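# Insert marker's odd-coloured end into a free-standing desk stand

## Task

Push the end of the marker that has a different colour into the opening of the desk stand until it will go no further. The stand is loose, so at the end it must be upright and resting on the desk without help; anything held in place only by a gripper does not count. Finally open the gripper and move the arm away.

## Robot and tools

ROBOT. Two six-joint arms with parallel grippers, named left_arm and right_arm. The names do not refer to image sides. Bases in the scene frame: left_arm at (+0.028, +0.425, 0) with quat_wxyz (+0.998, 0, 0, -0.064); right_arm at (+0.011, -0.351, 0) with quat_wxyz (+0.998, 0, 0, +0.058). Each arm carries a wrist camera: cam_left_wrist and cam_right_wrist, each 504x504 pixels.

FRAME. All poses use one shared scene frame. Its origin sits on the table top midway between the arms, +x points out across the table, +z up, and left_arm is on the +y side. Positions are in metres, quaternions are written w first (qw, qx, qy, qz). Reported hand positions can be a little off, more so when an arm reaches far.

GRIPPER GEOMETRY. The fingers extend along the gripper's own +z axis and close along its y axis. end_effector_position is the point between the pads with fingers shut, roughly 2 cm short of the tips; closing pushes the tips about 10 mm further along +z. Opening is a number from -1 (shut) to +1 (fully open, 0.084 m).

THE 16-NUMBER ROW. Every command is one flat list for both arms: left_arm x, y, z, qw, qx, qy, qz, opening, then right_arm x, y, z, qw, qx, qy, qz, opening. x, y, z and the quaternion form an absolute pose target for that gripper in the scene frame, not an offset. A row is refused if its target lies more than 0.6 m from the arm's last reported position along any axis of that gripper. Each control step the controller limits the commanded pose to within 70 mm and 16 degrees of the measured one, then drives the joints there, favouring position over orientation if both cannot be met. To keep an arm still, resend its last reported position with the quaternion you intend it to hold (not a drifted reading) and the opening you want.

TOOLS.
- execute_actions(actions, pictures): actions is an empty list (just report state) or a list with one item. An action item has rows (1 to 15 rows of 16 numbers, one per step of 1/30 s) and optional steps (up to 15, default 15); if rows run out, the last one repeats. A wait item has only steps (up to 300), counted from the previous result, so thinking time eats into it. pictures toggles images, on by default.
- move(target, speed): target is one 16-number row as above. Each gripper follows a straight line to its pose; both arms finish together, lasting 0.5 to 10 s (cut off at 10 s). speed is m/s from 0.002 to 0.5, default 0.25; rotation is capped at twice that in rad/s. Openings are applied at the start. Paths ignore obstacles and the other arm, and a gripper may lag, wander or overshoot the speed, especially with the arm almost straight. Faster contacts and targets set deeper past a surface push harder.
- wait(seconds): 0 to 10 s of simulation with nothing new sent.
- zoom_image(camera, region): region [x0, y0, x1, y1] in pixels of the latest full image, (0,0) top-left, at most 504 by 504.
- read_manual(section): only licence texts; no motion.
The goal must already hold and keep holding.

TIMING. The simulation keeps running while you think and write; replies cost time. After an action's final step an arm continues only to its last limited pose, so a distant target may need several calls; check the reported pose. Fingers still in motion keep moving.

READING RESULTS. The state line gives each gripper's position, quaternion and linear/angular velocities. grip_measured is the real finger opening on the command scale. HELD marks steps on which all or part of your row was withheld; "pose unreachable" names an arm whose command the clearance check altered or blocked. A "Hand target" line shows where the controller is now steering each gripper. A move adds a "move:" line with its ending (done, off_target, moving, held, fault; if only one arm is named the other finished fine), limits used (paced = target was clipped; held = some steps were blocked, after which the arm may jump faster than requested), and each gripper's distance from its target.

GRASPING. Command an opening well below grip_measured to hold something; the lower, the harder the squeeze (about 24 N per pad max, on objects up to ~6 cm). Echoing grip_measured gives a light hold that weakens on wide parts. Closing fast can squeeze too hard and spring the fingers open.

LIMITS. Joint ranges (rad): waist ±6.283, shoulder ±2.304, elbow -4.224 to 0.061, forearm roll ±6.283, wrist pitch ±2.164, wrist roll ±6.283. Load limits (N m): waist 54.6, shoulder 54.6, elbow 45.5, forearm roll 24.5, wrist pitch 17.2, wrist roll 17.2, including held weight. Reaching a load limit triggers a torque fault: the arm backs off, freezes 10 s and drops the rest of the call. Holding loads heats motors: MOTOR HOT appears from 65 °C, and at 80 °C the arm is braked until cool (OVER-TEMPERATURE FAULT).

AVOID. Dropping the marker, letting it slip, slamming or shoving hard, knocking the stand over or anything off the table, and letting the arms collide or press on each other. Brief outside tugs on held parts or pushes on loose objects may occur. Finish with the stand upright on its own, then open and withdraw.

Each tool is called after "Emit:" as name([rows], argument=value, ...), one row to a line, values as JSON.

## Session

Emit:
execute_actions(actions=[])

Scene clock: 0.00 s of 4480.00 s.
left_arm: end_effector_position=(+0.6290, +0.2051, +0.1649) grip_measured=+1.00 end_effector_quat_wxyz=(-0.237, +0.014, +0.970, +0.047) end_effector_velocity=(+0.000, +0.000, -0.000) end_effector_angular_velocity=(-0.000, +0.000, +0.001) | right_arm: end_effector_position=(+0.4810, -0.0619, +0.1969) grip_measured=+1.00 end_effector_quat_wxyz=(-0.036, -0.126, +0.840, +0.527) end_effector_velocity=(-0.000, -0.000, -0.000) end_effector_angular_velocity=(-0.001, -0.000, +0.001)
Joint positions: left_arm=[-0.201 -1.049 -1.877 -0.057 -1.313  2.87   0.084] | right_arm=[ 0.028 -0.691 -1.004 -1.79   1.158 -1.31   0.084]
Joint velocities: left_arm=[ 0.    -0.001 -0.001 -0.    -0.    -0.    -0.   ] | right_arm=[-0.    -0.    -0.    -0.001 -0.    -0.     0.   ]
Motor temperatures (°C, as the motors report them): left_arm=[22 23 26 22 26 27] | right_arm=[20 24 22 24 25 26]
Hand target (left_arm): +0.629, +0.205, +0.165; -0.237, +0.014, +0.970, +0.047
Hand target (right_arm): +0.481, -0.062, +0.197; -0.036, -0.126, +0.840, +0.527

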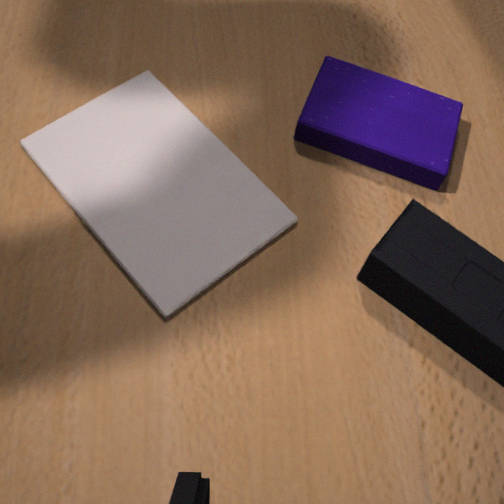

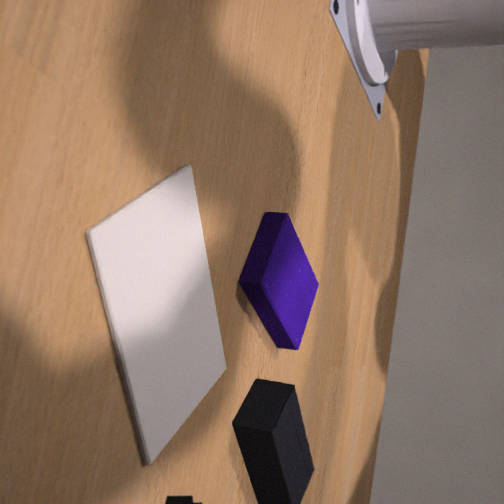

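Survey from above.

Emit:
move(target=[0.35,0.35,0.45,0,1,0,0,1,0.42,-0.1,0.45,0,1,0,0,1])

Scene clock: 9.40 s of 4480.00 s.
left_arm: end_effector_position=(+0.3508, +0.3509, +0.4509) grip_measured=+1.00 end_effector_quat_wxyz=(-0.001, +1.000, +0.000, +0.000) end_effector_velocity=(-0.000, +0.001, +0.000) end_effector_angular_velocity=(-0.003, +0.002, -0.006) | right_arm: end_effector_position=(+0.4208, -0.1001, +0.4500) grip_measured=+1.00 end_effector_quat_wxyz=(-0.000, +1.000, -0.001, +0.001) end_effector_velocity=(+0.000, +0.000, +0.001) end_effector_angular_velocity=(+0.002, -0.005, +0.005)
Joint positions: left_arm=[-0.099  0.31  -0.834  0.002 -1.144  6.054  0.084] | right_arm=[ 0.434 -0.082 -1.185 -3.142  1.102 -2.59   0.084]
Joint velocities: left_arm=[ 0.004  0.001 -0.    -0.004 -0.003  0.012  0.   ] | right_arm=[ 0.001  0.002 -0.    -0.001 -0.003 -0.003 -0.   ]
Motor temperatures (°C, as the motors report them): left_arm=[22 24 27 22 26 27] | right_arm=[20 24 22 24 25 26]
Hand target (left_arm): +0.351, +0.351, +0.451; -0.001, +1.000, +0.000, +0.000
Hand target (right_arm): +0.421, -0.100, +0.450; -0.000, +1.000, -0.000, +0.001
Off the commanded pose (left_arm): 0.002 m, 0 deg.
Off the commanded pose (right_arm): 0.001 m, 0 deg.
move: done

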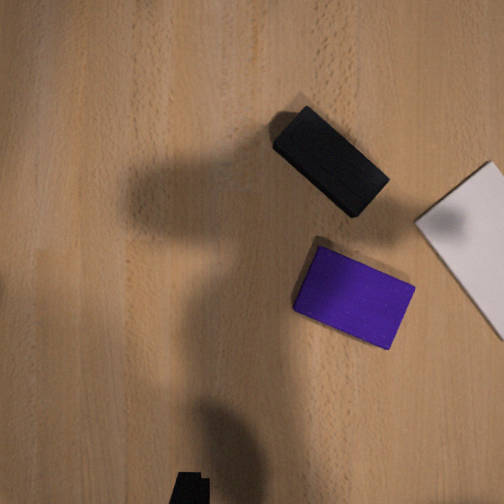

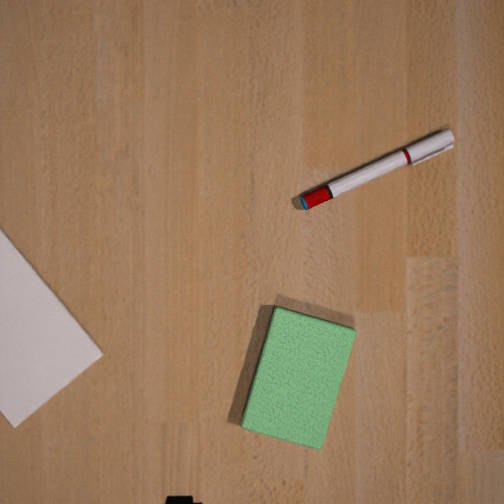

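Emit:
move(target=[0.6,0.2,0.42,0,1,0,0,1,0.62,-0.25,0.42,0,1,0,0,1])

Scene clock: 15.57 s of 4480.00 s.
left_arm: end_effector_position=(+0.5993, +0.1991, +0.4197) grip_measured=+1.00 end_effector_quat_wxyz=(+0.000, +1.000, -0.000, +0.000) end_effector_velocity=(+0.001, -0.002, -0.001) end_effector_angular_velocity=(+0.001, +0.002, -0.002) | right_arm: end_effector_position=(+0.6199, -0.2498, +0.4201) grip_measured=+1.00 end_effector_quat_wxyz=(+0.000, +1.000, +0.000, -0.000) end_effector_velocity=(+0.001, -0.001, -0.001) end_effector_angular_velocity=(-0.001, +0.002, -0.001)
Joint positions: left_arm=[-0.248 -0.438 -1.553 -0.001 -1.114  5.907  0.084] | right_arm=[ 0.049 -0.446 -1.564 -3.142  1.119 -2.977  0.084]
Joint velocities: left_arm=[-0.002 -0.006 -0.007  0.    -0.003 -0.     0.   ] | right_arm=[-0.002 -0.003 -0.003 -0.     0.002 -0.001  0.   ]
Motor temperatures (°C, as the motors report them): left_arm=[22 24 27 22 25 27] | right_arm=[20 24 22 24 25 26]
Hand target (left_arm): +0.600, +0.199, +0.420; +0.000, +1.000, -0.000, +0.000
Hand target (right_arm): +0.620, -0.250, +0.420; +0.000, +1.000, -0.000, -0.000
Off the commanded pose (left_arm): 0.001 m, 0 deg.
Off the commanded pose (right_arm): 0.000 m, 0 deg.
After step 90, 1.37 s passed at rest.
move: done

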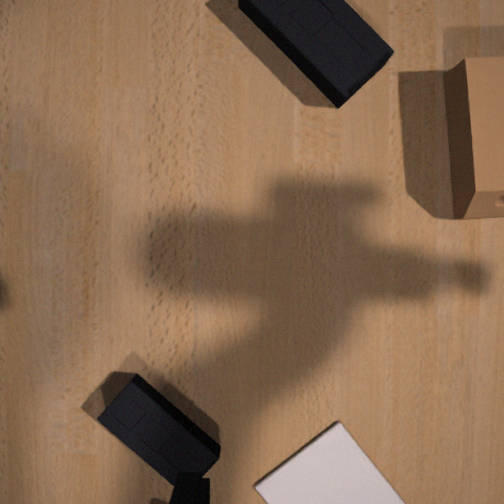

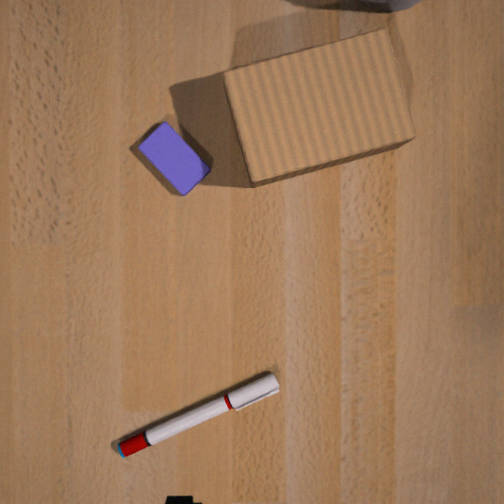

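Emit:
move(target=[0.63,0.03,0.3,0,1,0,0,1,0.558,-0.175,0.2,0,0.98,0.2,0,0.3])

Scene clock: 20.90 s of 4480.00 s.
left_arm: end_effector_position=(+0.6294, +0.0298, +0.3001) grip_measured=+1.00 end_effector_quat_wxyz=(+0.001, +1.000, -0.000, +0.000) end_effector_velocity=(-0.000, -0.002, -0.002) end_effector_angular_velocity=(+0.001, +0.002, -0.002) | right_arm: end_effector_position=(+0.5580, -0.1750, +0.2004) grip_measured=+0.29 end_effector_quat_wxyz=(-0.000, +0.980, +0.200, +0.000) end_effector_velocity=(-0.001, +0.000, -0.002) end_effector_angular_velocity=(+0.000, +0.001, +0.002)
Joint positions: left_arm=[-0.453 -0.791 -1.814 -0.001 -1.022  5.703  0.084] | right_arm=[ 0.195 -0.539 -1.175 -3.141  0.635 -3.234  0.056]
Joint velocities: left_arm=[-0.003 -0.005 -0.005 -0.    -0.002 -0.001 -0.   ] | right_arm=[ 0.    -0.002  0.003  0.001 -0.003 -0.002  0.   ]
Motor temperatures (°C, as the motors report them): left_arm=[22 24 27 22 25 27] | right_arm=[20 25 23 24 25 26]
Hand target (left_arm): +0.629, +0.030, +0.300; +0.000, +1.000, -0.000, +0.000
Hand target (right_arm): +0.558, -0.175, +0.200; -0.000, +0.980, +0.200, +0.000
Off the commanded pose (left_arm): 0.001 m, 0 deg.
Off the commanded pose (right_arm): 0.000 m, 0 deg.
After step 90, 0.80 s passed at rest.
move: done

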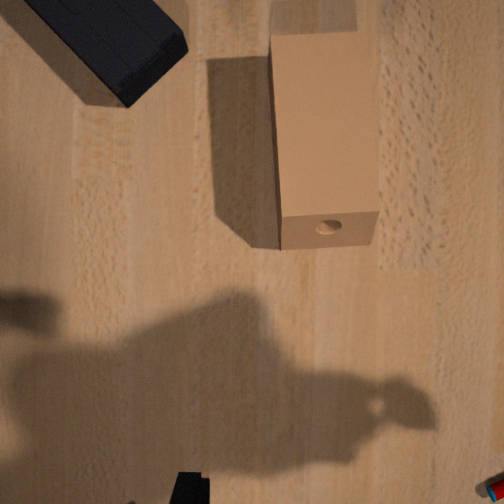

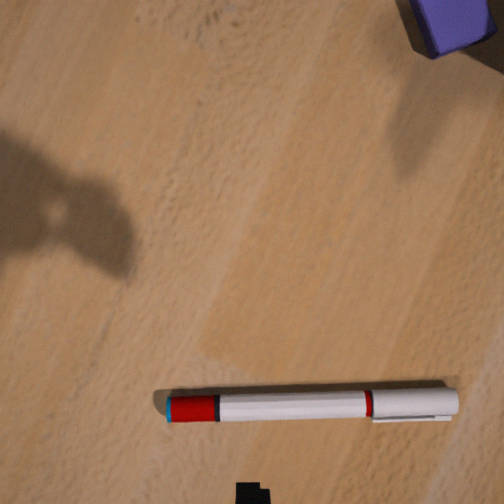

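Emit:
move(target=[0.69,0.26,0.08,0.5,0.5,-0.5,0.5,1,0.558,-0.175,0.08,0,0.838,-0.545,0,0.3], speed=0.15)

Scene clock: 40.73 s of 4480.00 s.
left_arm: end_effector_position=(+0.6887, +0.2599, +0.0804) grip_measured=+1.00 end_effector_quat_wxyz=(+0.501, +0.500, -0.499, +0.500) end_effector_velocity=(+0.000, +0.000, -0.000) end_effector_angular_velocity=(-0.004, -0.003, -0.005) | right_arm: end_effector_position=(+0.5579, -0.1749, +0.0801) grip_measured=+0.29 end_effector_quat_wxyz=(-0.000, +0.838, -0.545, -0.000) end_effector_velocity=(-0.001, -0.001, -0.001) end_effector_angular_velocity=(-0.002, +0.002, -0.003)
Joint positions: left_arm=[ 0.248 -1.392 -1.726  1.683  1.611  5.95   0.084] | right_arm=[ 0.195 -0.74  -1.161 -3.141  0.421 -1.679  0.056]
Joint velocities: left_arm=[ 0.    -0.006 -0.01   0.003  0.006 -0.    -0.   ] | right_arm=[ 0.    -0.001  0.002 -0.004 -0.     0.007  0.   ]
Motor temperatures (°C, as the motors report them): left_arm=[22 24 28 22 26 27] | right_arm=[20 25 23 24 25 26]
Hand target (left_arm): +0.689, +0.260, +0.080; +0.501, +0.500, -0.499, +0.500
Hand target (right_arm): +0.558, -0.175, +0.080; -0.000, +0.838, -0.545, -0.000
Off the commanded pose (left_arm): 0.001 m, 0 deg.
Off the commanded pose (right_arm): 0.000 m, 0 deg.
After step 90, 9.40 s passed at rest.
move: done; limits=paced

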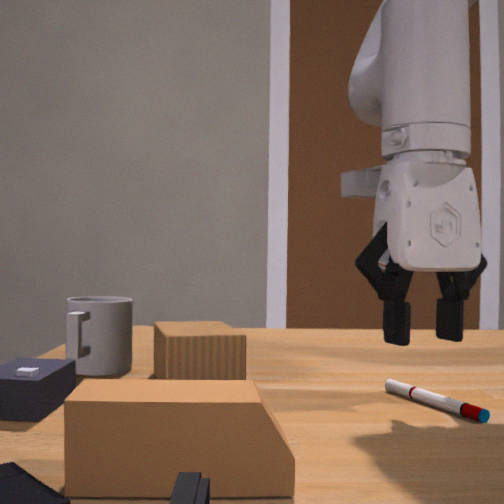

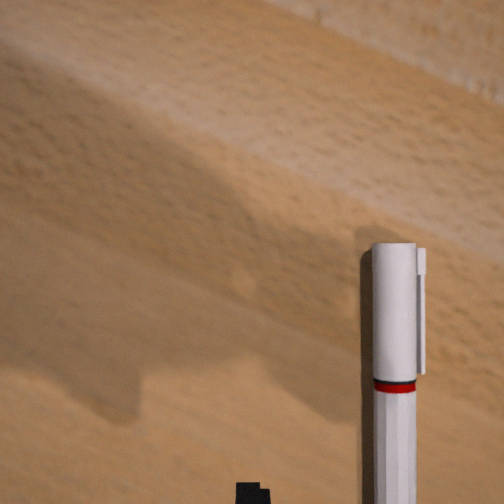

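Emit:
move(target=[0.6,0.26,0.15,0.354,0.612,-0.612,0.354,1,0.558,-0.194,0.021,0,0.838,-0.545,0,0.3], speed=0.06)

Emit:
move(target=[0.6,0.26,0.15,0.354,0.612,-0.612,0.354,1,0.558,-0.194,0.021,0,0.838,-0.545,0,-1])

Emit:
move(target=[0.6,0.26,0.15,0.354,0.612,-0.612,0.354,1,0.558,-0.15,0.16,0,0.838,-0.545,0,-1], speed=0.1)

Scene clock: 90.67 s of 4480.00 s.
left_arm: end_effector_position=(+0.6005, +0.2601, +0.1499) grip_measured=+1.00 end_effector_quat_wxyz=(+0.355, +0.612, -0.612, +0.354) end_effector_velocity=(-0.002, -0.000, +0.001) end_effector_angular_velocity=(+0.009, +0.002, -0.000) | right_arm: end_effector_position=(+0.5580, -0.1939, +0.0211) grip_measured=+0.29 end_effector_quat_wxyz=(-0.000, +0.838, -0.545, -0.000) end_effector_velocity=(+0.000, -0.001, -0.001) end_effector_angular_velocity=(+0.000, -0.001, -0.000)
Joint positions: left_arm=[ 0.211 -0.843 -1.183  1.836  1.109  5.902  0.084] | right_arm=[ 0.164 -0.846 -1.167 -3.141  0.321 -1.71   0.056]
Joint velocities: left_arm=[-0.002  0.008  0.007  0.003 -0.009 -0.004 -0.   ] | right_arm=[-0.001 -0.002 -0.001 -0.    -0.001 -0.001 -0.   ]
Motor temperatures (°C, as the motors report them): left_arm=[22 26 28 22 26 27] | right_arm=[20 26 23 24 25 26]
Hand target (left_arm): +0.600, +0.260, +0.150; +0.355, +0.612, -0.612, +0.354
Hand target (right_arm): +0.558, -0.194, +0.021; -0.000, +0.838, -0.545, -0.000
Off the commanded pose (left_arm): 0.000 m, 0 deg.
Off the commanded pose (right_arm): 0.000 m, 0 deg.
After step 90, 42.27 s passed at rest.
move: done

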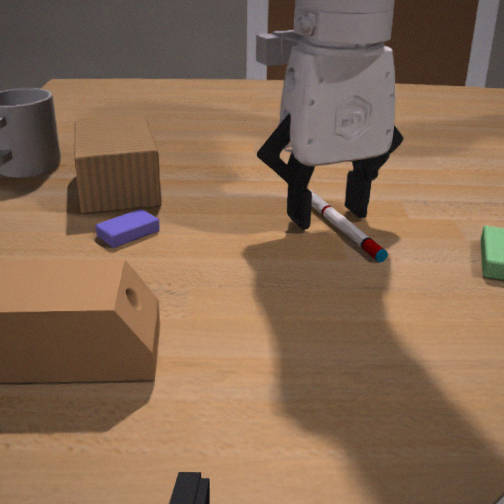

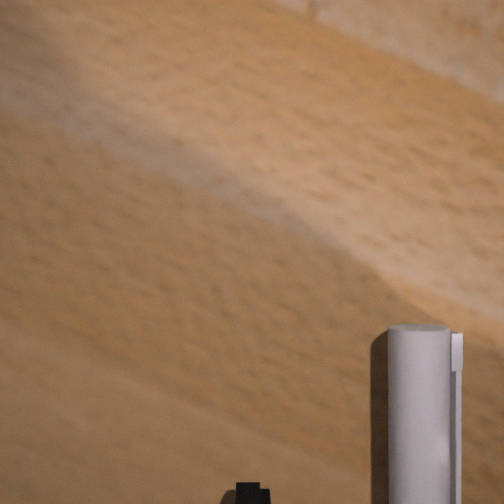

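Scene clock: 91.37 s of 4480.00 s.
left_arm: end_effector_position=(+0.6000, +0.2600, +0.1500) grip_measured=+1.00 end_effector_quat_wxyz=(+0.354, +0.612, -0.612, +0.354) end_effector_velocity=(-0.000, -0.001, +0.001) end_effector_angular_velocity=(+0.000, -0.001, -0.002) | right_arm: end_effector_position=(+0.5581, -0.1939, +0.0211) grip_measured=-0.69 end_effector_quat_wxyz=(-0.000, +0.838, -0.545, +0.000) end_effector_velocity=(-0.001, +0.001, -0.000) end_effector_angular_velocity=(+0.001, -0.000, +0.000)
Joint positions: left_arm=[ 0.211 -0.841 -1.18   1.834  1.108  5.904  0.084] | right_arm=[ 0.164 -0.846 -1.167 -3.142  0.321 -1.709  0.014]
Joint velocities: left_arm=[-0.002  0.001  0.001 -0.    -0.     0.    -0.   ] | right_arm=[ 0.002 -0.     0.001  0.002 -0.001  0.    -0.   ]
Motor temperatures (°C, as the motors report them): left_arm=[22 26 28 22 26 27] | right_arm=[20 26 23 24 25 26]
Hand target (left_arm): +0.600, +0.260, +0.150; +0.354, +0.612, -0.612, +0.354
Hand target (right_arm): +0.558, -0.194, +0.021; -0.000, +0.838, -0.545, -0.000
Off the commanded pose (left_arm): 0.000 m, 0 deg.
Off the commanded pose (right_arm): 0.000 m, 0 deg.
move: done

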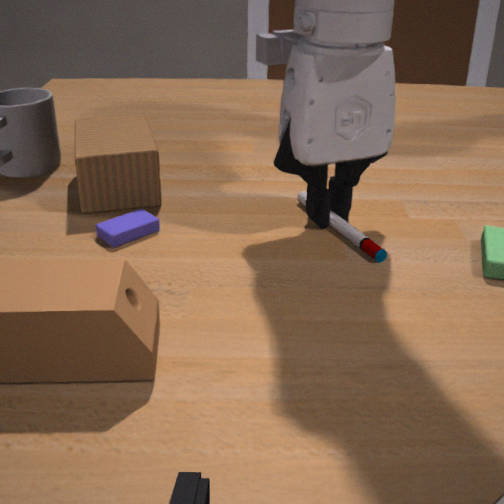

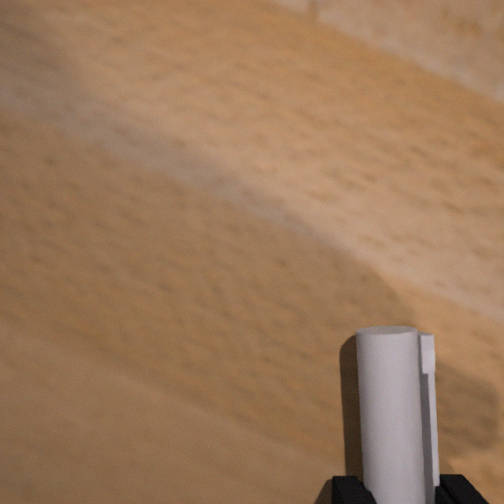

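Scene clock: 93.23 s of 4480.00 s.
left_arm: end_effector_position=(+0.6000, +0.2600, +0.1500) grip_measured=+1.00 end_effector_quat_wxyz=(+0.354, +0.612, -0.612, +0.354) end_effector_velocity=(+0.000, +0.001, -0.000) end_effector_angular_velocity=(+0.000, -0.000, +0.001) | right_arm: end_effector_position=(+0.5580, -0.1502, +0.1596) grip_measured=-0.68 end_effector_quat_wxyz=(+0.000, +0.838, -0.545, +0.000) end_effector_velocity=(+0.000, +0.001, +0.003) end_effector_angular_velocity=(+0.001, -0.001, +0.001)
Joint positions: left_arm=[ 0.211 -0.841 -1.18   1.834  1.108  5.904  0.084] | right_arm=[ 0.236 -0.618 -1.188 -3.142  0.57  -1.636  0.014]
Joint velocities: left_arm=[ 0.001 -0.001 -0.001  0.    -0.    -0.     0.   ] | right_arm=[ 0.002  0.004 -0.002  0.     0.004  0.001 -0.   ]
Motor temperatures (°C, as the motors report them): left_arm=[22 26 28 22 26 27] | right_arm=[20 26 23 24 25 26]
Hand target (left_arm): +0.600, +0.260, +0.150; +0.354, +0.612, -0.612, +0.354
Hand target (right_arm): +0.558, -0.150, +0.160; +0.000, +0.838, -0.545, +0.000
Off the commanded pose (left_arm): 0.000 m, 0 deg.
Off the commanded pose (right_arm): 0.000 m, 0 deg.
move: done

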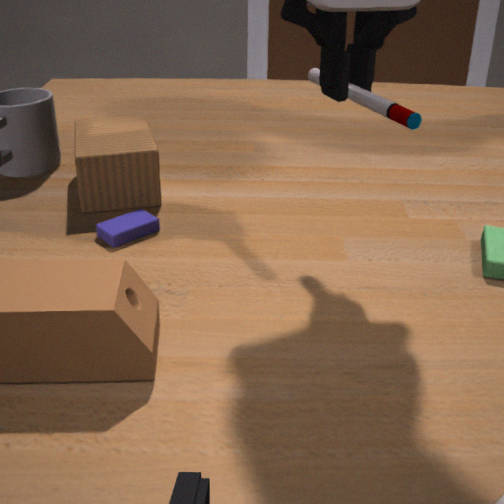

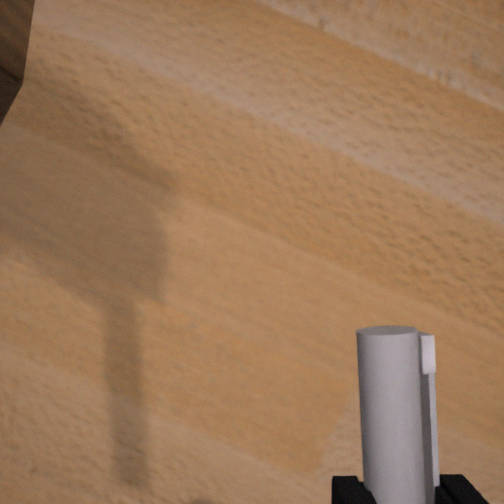

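Emit:
move(target=[0.65,0.2,0.1,0.354,0.612,-0.612,0.354,1,0.59,0.006,0.115,-0.229,0.079,0.898,0.368,-1], speed=0.1)

Scene clock: 116.03 s of 4480.00 s.
left_arm: end_effector_position=(+0.6437, +0.2071, +0.1060) grip_measured=+1.00 end_effector_quat_wxyz=(+0.354, +0.612, -0.612, +0.354) end_effector_velocity=(+0.001, +0.000, +0.001) end_effector_angular_velocity=(-0.000, -0.001, +0.001) | right_arm: end_effector_position=(+0.5858, -0.0131, +0.1203) grip_measured=-0.68 end_effector_quat_wxyz=(-0.212, -0.054, +0.914, +0.340) end_effector_velocity=(-0.000, +0.000, -0.000) end_effector_angular_velocity=(+0.000, +0.006, -0.008)
Joint positions: left_arm=[ 0.119 -0.997 -1.349  1.759  1.081  5.881  0.084] | right_arm=[ 0.159 -1.063 -1.662 -2.273  1.136 -0.447  0.014]
Joint velocities: left_arm=[ 0.     0.001 -0.001 -0.     0.    -0.     0.   ] | right_arm=[-0.001 -0.     0.002  0.006 -0.     0.004  0.   ]
Motor temperatures (°C, as the motors report them): left_arm=[22 26 28 22 26 27] | right_arm=[20 26 24 24 25 26]
Hand target (left_arm): +0.644, +0.207, +0.106; +0.354, +0.612, -0.612, +0.354
Hand target (right_arm): +0.586, -0.013, +0.120; -0.212, -0.054, +0.914, +0.340
Off the commanded pose (left_arm): 0.011 m, 0 deg.
Off the commanded pose (right_arm): 0.020 m, 16 deg.
After step 90, 9.50 s passed at rest.
move: off_target (left_arm, right_arm; path cut at 10 s)

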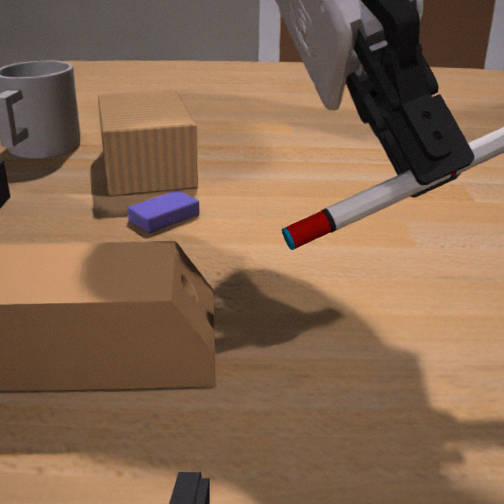

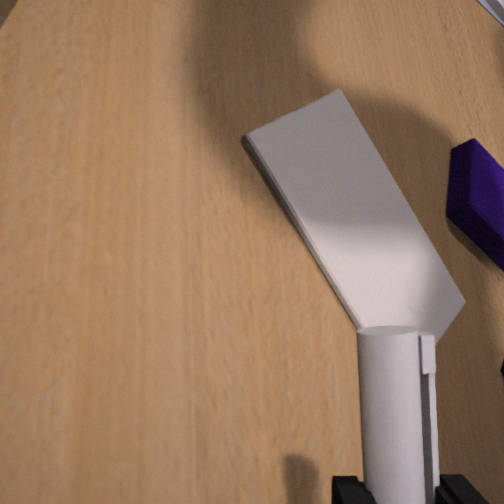

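Emit:
move(target=[0.6,0.2,0.1,0.354,0.612,-0.612,0.354,1,0.612,0.007,0.101,-0.229,0.079,0.898,0.368,-1], speed=0.05)

Emit:
zoom_image(camera="cam_left_wrist", region=[60,150,360,400])

Scene clock: 125.27 s of 4480.00 s.
left_arm: end_effector_position=(+0.6002, +0.2001, +0.1001) grip_measured=+1.00 end_effector_quat_wxyz=(+0.354, +0.612, -0.612, +0.354) end_effector_velocity=(-0.001, +0.000, +0.000) end_effector_angular_velocity=(+0.000, -0.001, +0.001) | right_arm: end_effector_position=(+0.6119, +0.0070, +0.1010) grip_measured=-0.68 end_effector_quat_wxyz=(-0.229, +0.079, +0.898, +0.368) end_effector_velocity=(+0.001, +0.000, -0.000) end_effector_angular_velocity=(-0.001, +0.004, -0.008)
Joint positions: left_arm=[ 0.106 -0.942 -1.208  1.7    1.063  5.978  0.084] | right_arm=[ 0.151 -1.135 -1.713 -2.125  1.118 -0.289  0.014]
Joint velocities: left_arm=[ 0.     0.002  0.005 -0.003 -0.001  0.004  0.   ] | right_arm=[-0.    -0.001 -0.002  0.004 -0.001  0.006  0.   ]
Motor temperatures (°C, as the motors report them): left_arm=[22 26 28 22 26 27] | right_arm=[20 26 24 24 25 26]
Hand target (left_arm): +0.600, +0.200, +0.100; +0.354, +0.612, -0.612, +0.354
Hand target (right_arm): +0.612, +0.007, +0.101; -0.229, +0.079, +0.898, +0.368
Off the commanded pose (left_arm): 0.000 m, 0 deg.
Off the commanded pose (right_arm): 0.000 m, 0 deg.
After step 90, 3.20 s passed at rest.
move: done

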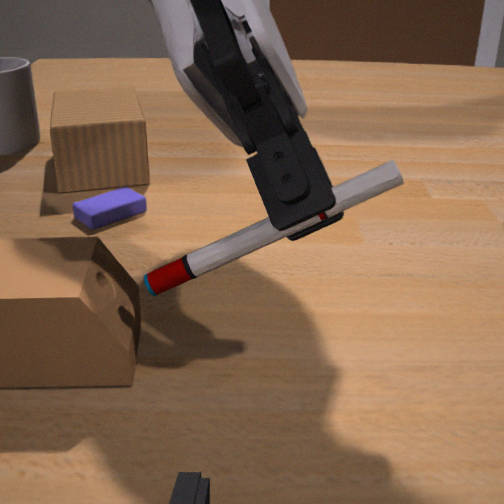

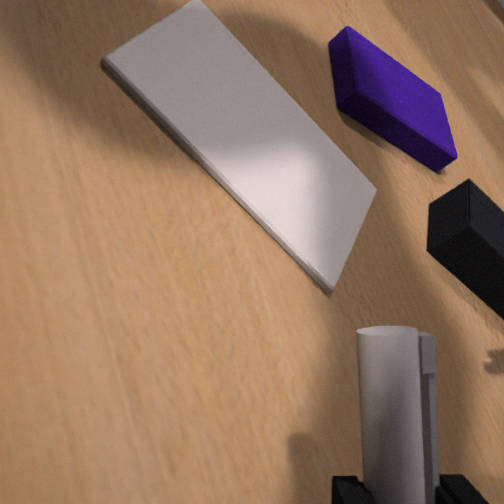

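Region (60, 150, 360, 400) of cam_left_wrist's 504x504 image, scaled by 1.680, with more detail than that image has.

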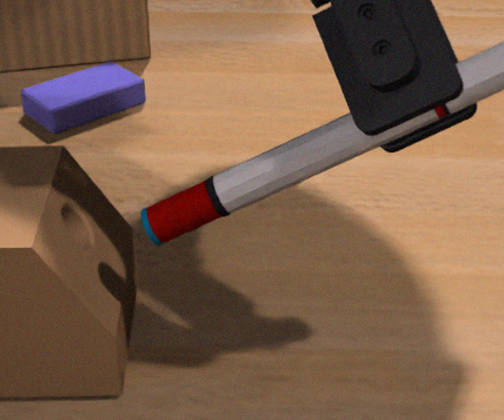

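Emit:
move(target=[0.62,0.08,0.32,0,1,0,0,1,0.612,0.007,0.101,-0.229,0.079,0.898,0.368,-1], speed=0.15)

Emit:
zoom_image(camera="cam_left_wrist", region=[250,130,504,380])

Scene clock: 143.20 s of 4480.00 s.
left_arm: end_effector_position=(+0.6200, +0.0809, +0.3197) grip_measured=+1.00 end_effector_quat_wxyz=(-0.002, +1.000, +0.000, -0.001) end_effector_velocity=(+0.000, -0.001, +0.001) end_effector_angular_velocity=(+0.004, +0.003, +0.005) | right_arm: end_effector_position=(+0.6120, +0.0070, +0.1010) grip_measured=-0.68 end_effector_quat_wxyz=(-0.229, +0.079, +0.898, +0.368) end_effector_velocity=(+0.001, -0.000, +0.000) end_effector_angular_velocity=(-0.000, -0.002, -0.001)
Joint positions: left_arm=[-0.399 -0.682 -1.685  3.145  1.008  2.612  0.084] | right_arm=[ 0.151 -1.135 -1.713 -2.124  1.118 -0.289  0.014]
Joint velocities: left_arm=[-0.001 -0.004 -0.009  0.002  0.01  -0.006 -0.   ] | right_arm=[-0.001  0.    -0.001  0.    -0.001 -0.    -0.   ]
Motor temperatures (°C, as the motors report them): left_arm=[22 26 28 22 26 27] | right_arm=[20 27 24 24 25 26]
Hand target (left_arm): +0.620, +0.081, +0.320; -0.003, +1.000, +0.000, -0.002
Hand target (right_arm): +0.612, +0.007, +0.101; -0.229, +0.079, +0.898, +0.368
Off the commanded pose (left_arm): 0.001 m, 0 deg.
Off the commanded pose (right_arm): 0.000 m, 0 deg.
After step 90, 8.40 s passed at rest.
move: done

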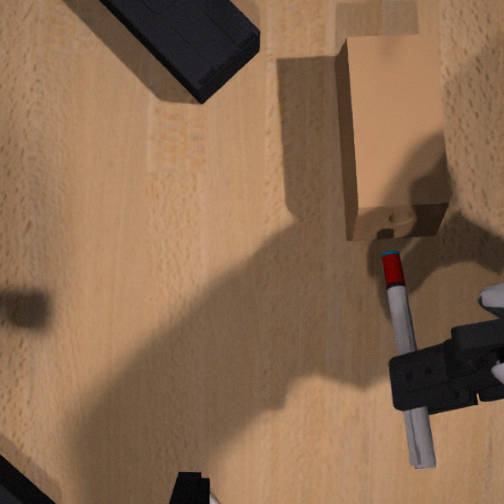

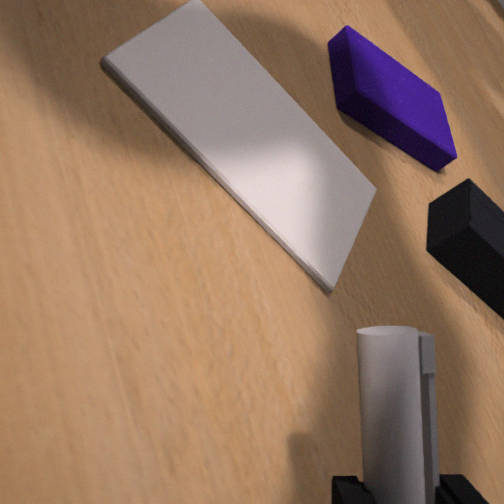

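Region (250, 130, 504, 380) of cam_left_wrist's 504x504 image, scaled by 1.984, with more detail than that image has; it fills the top 496 rows of this view, and the rest is white.

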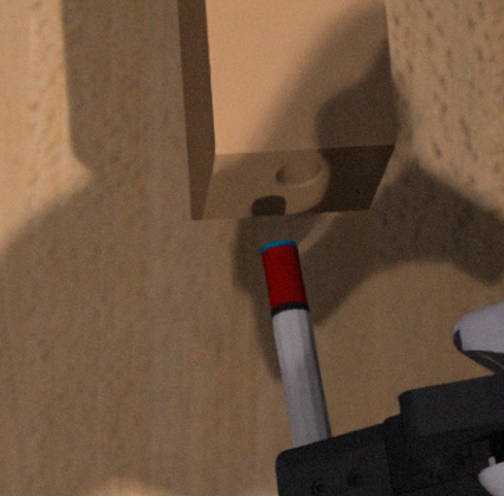

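Emit:
move(target=[0.6,0.2,0.1,0.354,0.612,-0.612,0.354,1,0.614,-0.002,0.105,-0.229,0.079,0.898,0.368,-1], speed=0.15)

Emit:
zoom_image(camera="cam_left_wrist", region=[40,200,280,400])

Scene clock: 160.93 s of 4480.00 s.
left_arm: end_effector_position=(+0.6000, +0.1991, +0.1005) grip_measured=+1.00 end_effector_quat_wxyz=(+0.355, +0.611, -0.612, +0.356) end_effector_velocity=(-0.000, +0.000, -0.002) end_effector_angular_velocity=(-0.005, -0.002, -0.007) | right_arm: end_effector_position=(+0.6140, -0.0020, +0.1050) grip_measured=-0.68 end_effector_quat_wxyz=(-0.229, +0.079, +0.898, +0.368) end_effector_velocity=(-0.000, -0.000, +0.000) end_effector_angular_velocity=(-0.001, -0.001, +0.001)
Joint positions: left_arm=[ 0.105 -0.942 -1.206  1.695  1.067  5.984  0.084] | right_arm=[ 0.138 -1.127 -1.709 -2.135  1.126 -0.29   0.014]
Joint velocities: left_arm=[ 0.001 -0.007 -0.005  0.005  0.006  0.006  0.   ] | right_arm=[ 0.     0.001  0.001 -0.001 -0.001  0.    -0.   ]
Motor temperatures (°C, as the motors report them): left_arm=[22 26 29 22 26 27] | right_arm=[20 27 24 24 25 26]
Hand target (left_arm): +0.600, +0.199, +0.100; +0.355, +0.610, -0.612, +0.356
Hand target (right_arm): +0.614, -0.002, +0.105; -0.229, +0.079, +0.898, +0.368
Off the commanded pose (left_arm): 0.001 m, 0 deg.
Off the commanded pose (right_arm): 0.000 m, 0 deg.
After step 90, 8.23 s passed at rest.
move: done

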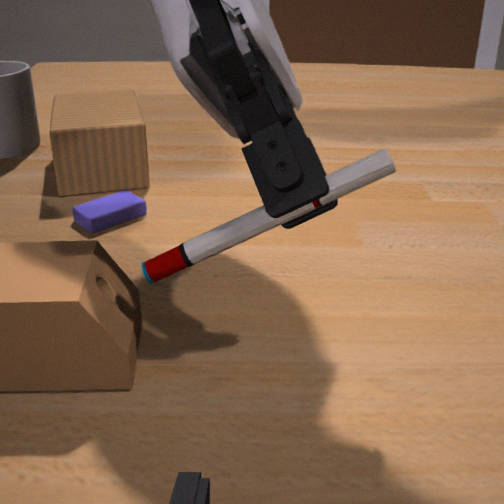

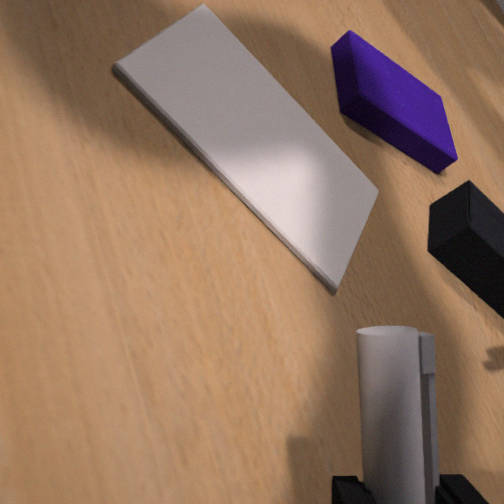

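Region (40, 200, 280, 400) of cam_left_wrist's 504x504 image, scaled by 2.100, with more detail than that image has.

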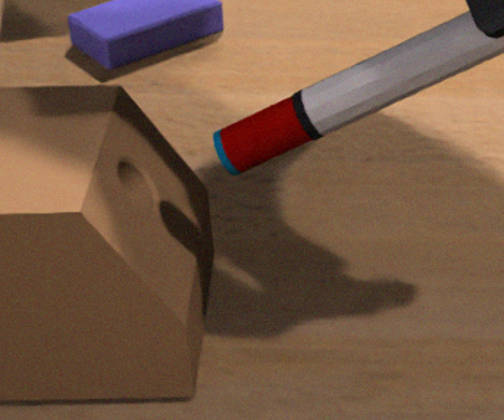

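Emit:
move(target=[0.6,0.2,0.1,0.354,0.612,-0.612,0.354,1,0.630,-0.0015,0.0975,-0.229,0.079,0.898,0.368,-1], speed=0.006)

Emit:
zoom_image(camera="cam_left_wrist", region=[40,200,280,400])

Scene clock: 170.17 s of 4480.00 s.
left_arm: end_effector_position=(+0.6000, +0.2000, +0.1000) grip_measured=+1.00 end_effector_quat_wxyz=(+0.354, +0.612, -0.612, +0.354) end_effector_velocity=(-0.001, -0.001, -0.000) end_effector_angular_velocity=(+0.000, +0.001, -0.001) | right_arm: end_effector_position=(+0.6299, -0.0015, +0.0975) grip_measured=-0.68 end_effector_quat_wxyz=(-0.229, +0.079, +0.898, +0.368) end_effector_velocity=(+0.000, +0.000, -0.002) end_effector_angular_velocity=(-0.001, +0.002, +0.001)
Joint positions: left_arm=[ 0.106 -0.941 -1.207  1.699  1.063  5.978  0.084] | right_arm=[ 0.133 -1.177 -1.787 -2.149  1.144 -0.265  0.014]
Joint velocities: left_arm=[-0.001  0.     0.001  0.    -0.    -0.    -0.   ] | right_arm=[ 0.    -0.005 -0.005 -0.001  0.001  0.002  0.   ]
Motor temperatures (°C, as the motors report them): left_arm=[22 26 29 22 26 27] | right_arm=[20 27 24 24 25 26]
Hand target (left_arm): +0.600, +0.200, +0.100; +0.354, +0.612, -0.612, +0.354
Hand target (right_arm): +0.630, -0.001, +0.097; -0.229, +0.079, +0.898, +0.368
Off the commanded pose (left_arm): 0.000 m, 0 deg.
Off the commanded pose (right_arm): 0.000 m, 0 deg.
After step 90, 3.07 s passed at rest.
move: done

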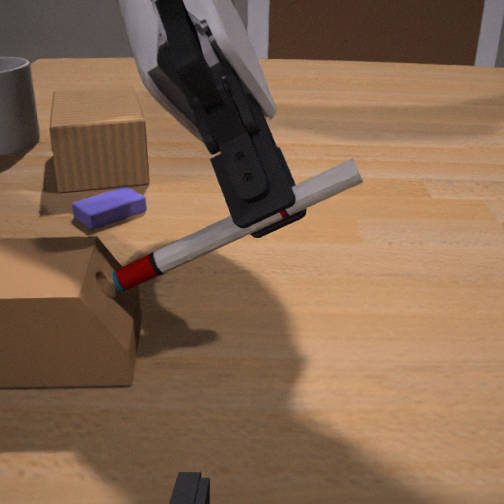

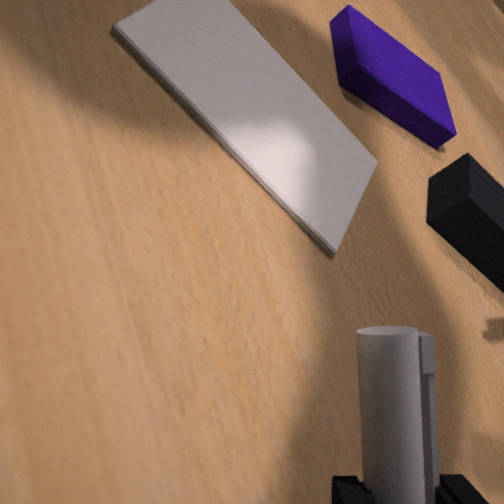

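Region (40, 200, 280, 400) of cam_left_wrist's 504x504 image, scaled by 2.100, with more detail than that image has.

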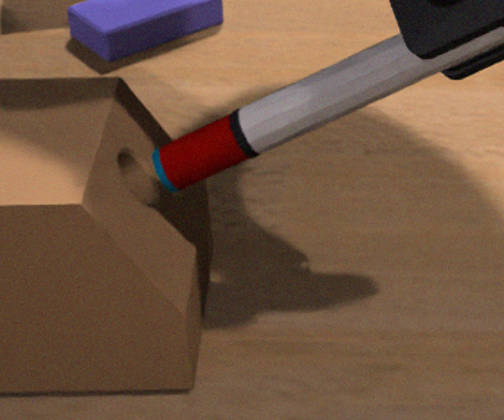

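Emit:
move(target=[0.6,0.2,0.1,0.354,0.612,-0.612,0.354,1,0.6406,-0.0012,0.0919,-0.229,0.079,0.898,0.368,-1], speed=0.004)

Emit:
zoom_image(camera="cam_left_wrist", region=[40,200,280,400])

Scene clock: 178.57 s of 4480.00 s.
left_arm: end_effector_position=(+0.6000, +0.2000, +0.1000) grip_measured=+1.00 end_effector_quat_wxyz=(+0.354, +0.612, -0.612, +0.354) end_effector_velocity=(+0.000, +0.000, +0.001) end_effector_angular_velocity=(-0.000, -0.001, +0.000) | right_arm: end_effector_position=(+0.6406, -0.0012, +0.0919) grip_measured=-0.69 end_effector_quat_wxyz=(-0.229, +0.079, +0.898, +0.368) end_effector_velocity=(+0.000, -0.000, -0.000) end_effector_angular_velocity=(-0.001, +0.000, +0.002)
Joint positions: left_arm=[ 0.106 -0.941 -1.207  1.699  1.063  5.978  0.084] | right_arm=[ 0.13  -1.213 -1.843 -2.159  1.156 -0.248  0.014]
Joint velocities: left_arm=[ 0.001  0.001 -0.     0.     0.     0.     0.   ] | right_arm=[-0.    -0.002 -0.003 -0.003  0.001  0.001 -0.   ]
Motor temperatures (°C, as the motors report them): left_arm=[22 26 28 22 26 27] | right_arm=[20 27 24 24 25 26]
Hand target (left_arm): +0.600, +0.200, +0.100; +0.354, +0.612, -0.612, +0.354
Hand target (right_arm): +0.641, -0.001, +0.092; -0.229, +0.079, +0.898, +0.368
Off the commanded pose (left_arm): 0.000 m, 0 deg.
Off the commanded pose (right_arm): 0.000 m, 0 deg.
After step 90, 2.20 s passed at rest.
move: done

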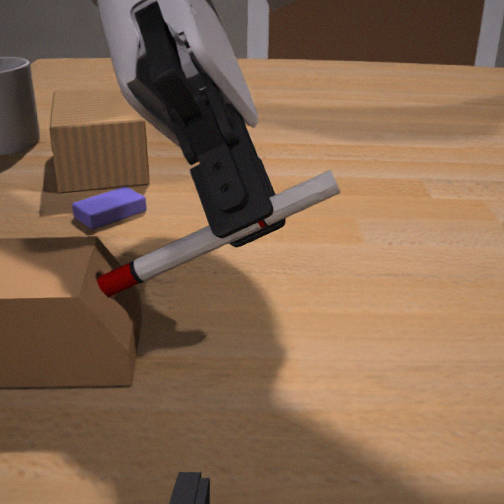

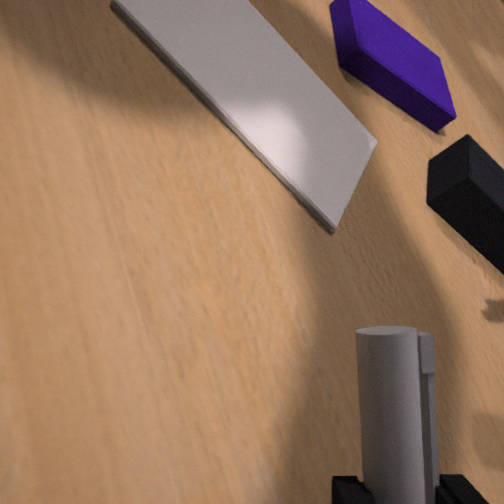

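Region (40, 200, 280, 400) of cam_left_wrist's 504x504 image, scaled by 2.100, with more detail than that image has.

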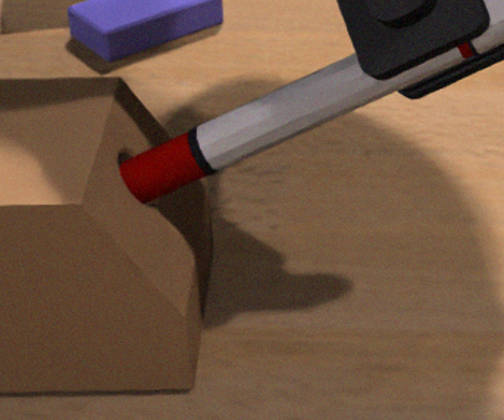

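Entered. Another 1.5 cm.

Emit:
move(target=[0.6,0.2,0.1,0.354,0.612,-0.612,0.354,1,0.6538,-0.0008,0.0849,-0.229,0.079,0.898,0.368,-1], speed=0.005)

Scene clock: 186.63 s of 4480.00 s.
left_arm: end_effector_position=(+0.6000, +0.2000, +0.1000) grip_measured=+1.00 end_effector_quat_wxyz=(+0.354, +0.612, -0.612, +0.354) end_effector_velocity=(-0.000, -0.001, +0.000) end_effector_angular_velocity=(+0.000, -0.001, -0.002) | right_arm: end_effector_position=(+0.6537, -0.0008, +0.0849) grip_measured=-0.69 end_effector_quat_wxyz=(-0.229, +0.079, +0.898, +0.368) end_effector_velocity=(+0.002, -0.000, +0.000) end_effector_angular_velocity=(+0.001, -0.001, -0.000)
Joint positions: left_arm=[ 0.106 -0.941 -1.207  1.699  1.063  5.978  0.084] | right_arm=[ 0.126 -1.26  -1.918 -2.171  1.174 -0.224  0.014]
Joint velocities: left_arm=[-0.002 -0.    -0.001  0.     0.    -0.    -0.   ] | right_arm=[-0.001 -0.003 -0.007 -0.001  0.002  0.002 -0.   ]
Motor temperatures (°C, as the motors report them): left_arm=[22 26 28 22 26 27] | right_arm=[20 28 24 24 25 26]
Hand target (left_arm): +0.600, +0.200, +0.100; +0.354, +0.612, -0.612, +0.354
Hand target (right_arm): +0.654, -0.001, +0.085; -0.229, +0.079, +0.898, +0.368
Off the commanded pose (left_arm): 0.000 m, 0 deg.
Off the commanded pose (right_arm): 0.000 m, 0 deg.
After step 90, 1.87 s passed at rest.
move: done

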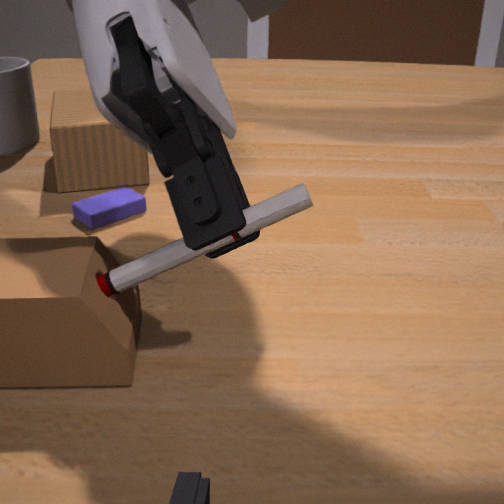

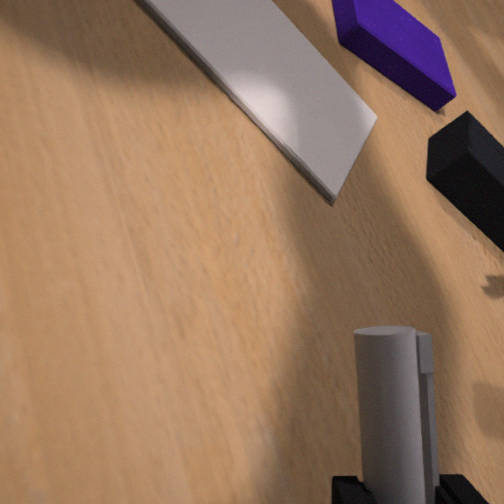

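Emit:
move(target=[0.6,0.2,0.1,0.354,0.612,-0.612,0.354,1,0.6626,-0.0005,0.0802,-0.229,0.079,0.898,0.368,-1], speed=0.004)

Scene clock: 194.40 s of 4480.00 s.
left_arm: end_effector_position=(+0.6000, +0.2000, +0.1000) grip_measured=+1.00 end_effector_quat_wxyz=(+0.354, +0.612, -0.612, +0.354) end_effector_velocity=(+0.000, +0.001, -0.001) end_effector_angular_velocity=(+0.000, +0.001, +0.001) | right_arm: end_effector_position=(+0.6625, -0.0005, +0.0803) grip_measured=-0.69 end_effector_quat_wxyz=(-0.229, +0.079, +0.898, +0.368) end_effector_velocity=(+0.001, +0.000, -0.000) end_effector_angular_velocity=(-0.001, -0.001, +0.000)
Joint positions: left_arm=[ 0.106 -0.941 -1.207  1.699  1.063  5.978  0.084] | right_arm=[ 0.124 -1.294 -1.971 -2.179  1.187 -0.207  0.014]
Joint velocities: left_arm=[ 0.001 -0.001 -0.    -0.    -0.     0.     0.   ] | right_arm=[ 0.    -0.002 -0.004 -0.001  0.     0.002 -0.   ]
Motor temperatures (°C, as the motors report them): left_arm=[22 26 28 22 26 27] | right_arm=[20 28 24 24 25 26]
Hand target (left_arm): +0.600, +0.200, +0.100; +0.354, +0.612, -0.612, +0.354
Hand target (right_arm): +0.663, -0.000, +0.080; -0.229, +0.079, +0.898, +0.368
Off the commanded pose (left_arm): 0.000 m, 0 deg.
Off the commanded pose (right_arm): 0.000 m, 0 deg.
After step 90, 2.07 s passed at rest.
move: done

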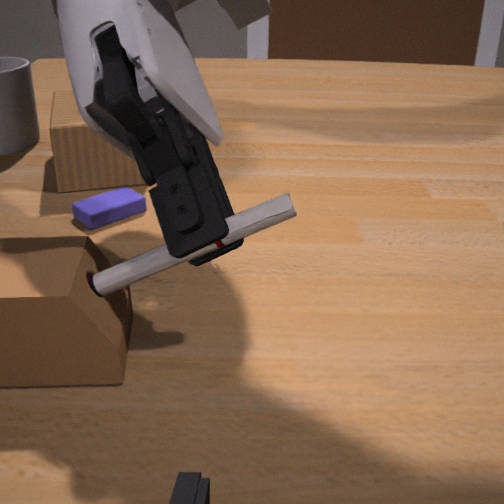

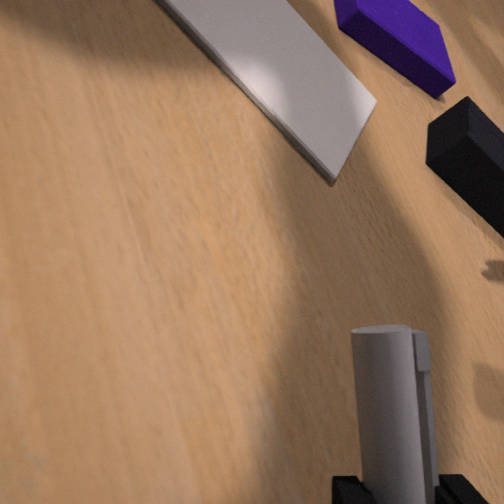

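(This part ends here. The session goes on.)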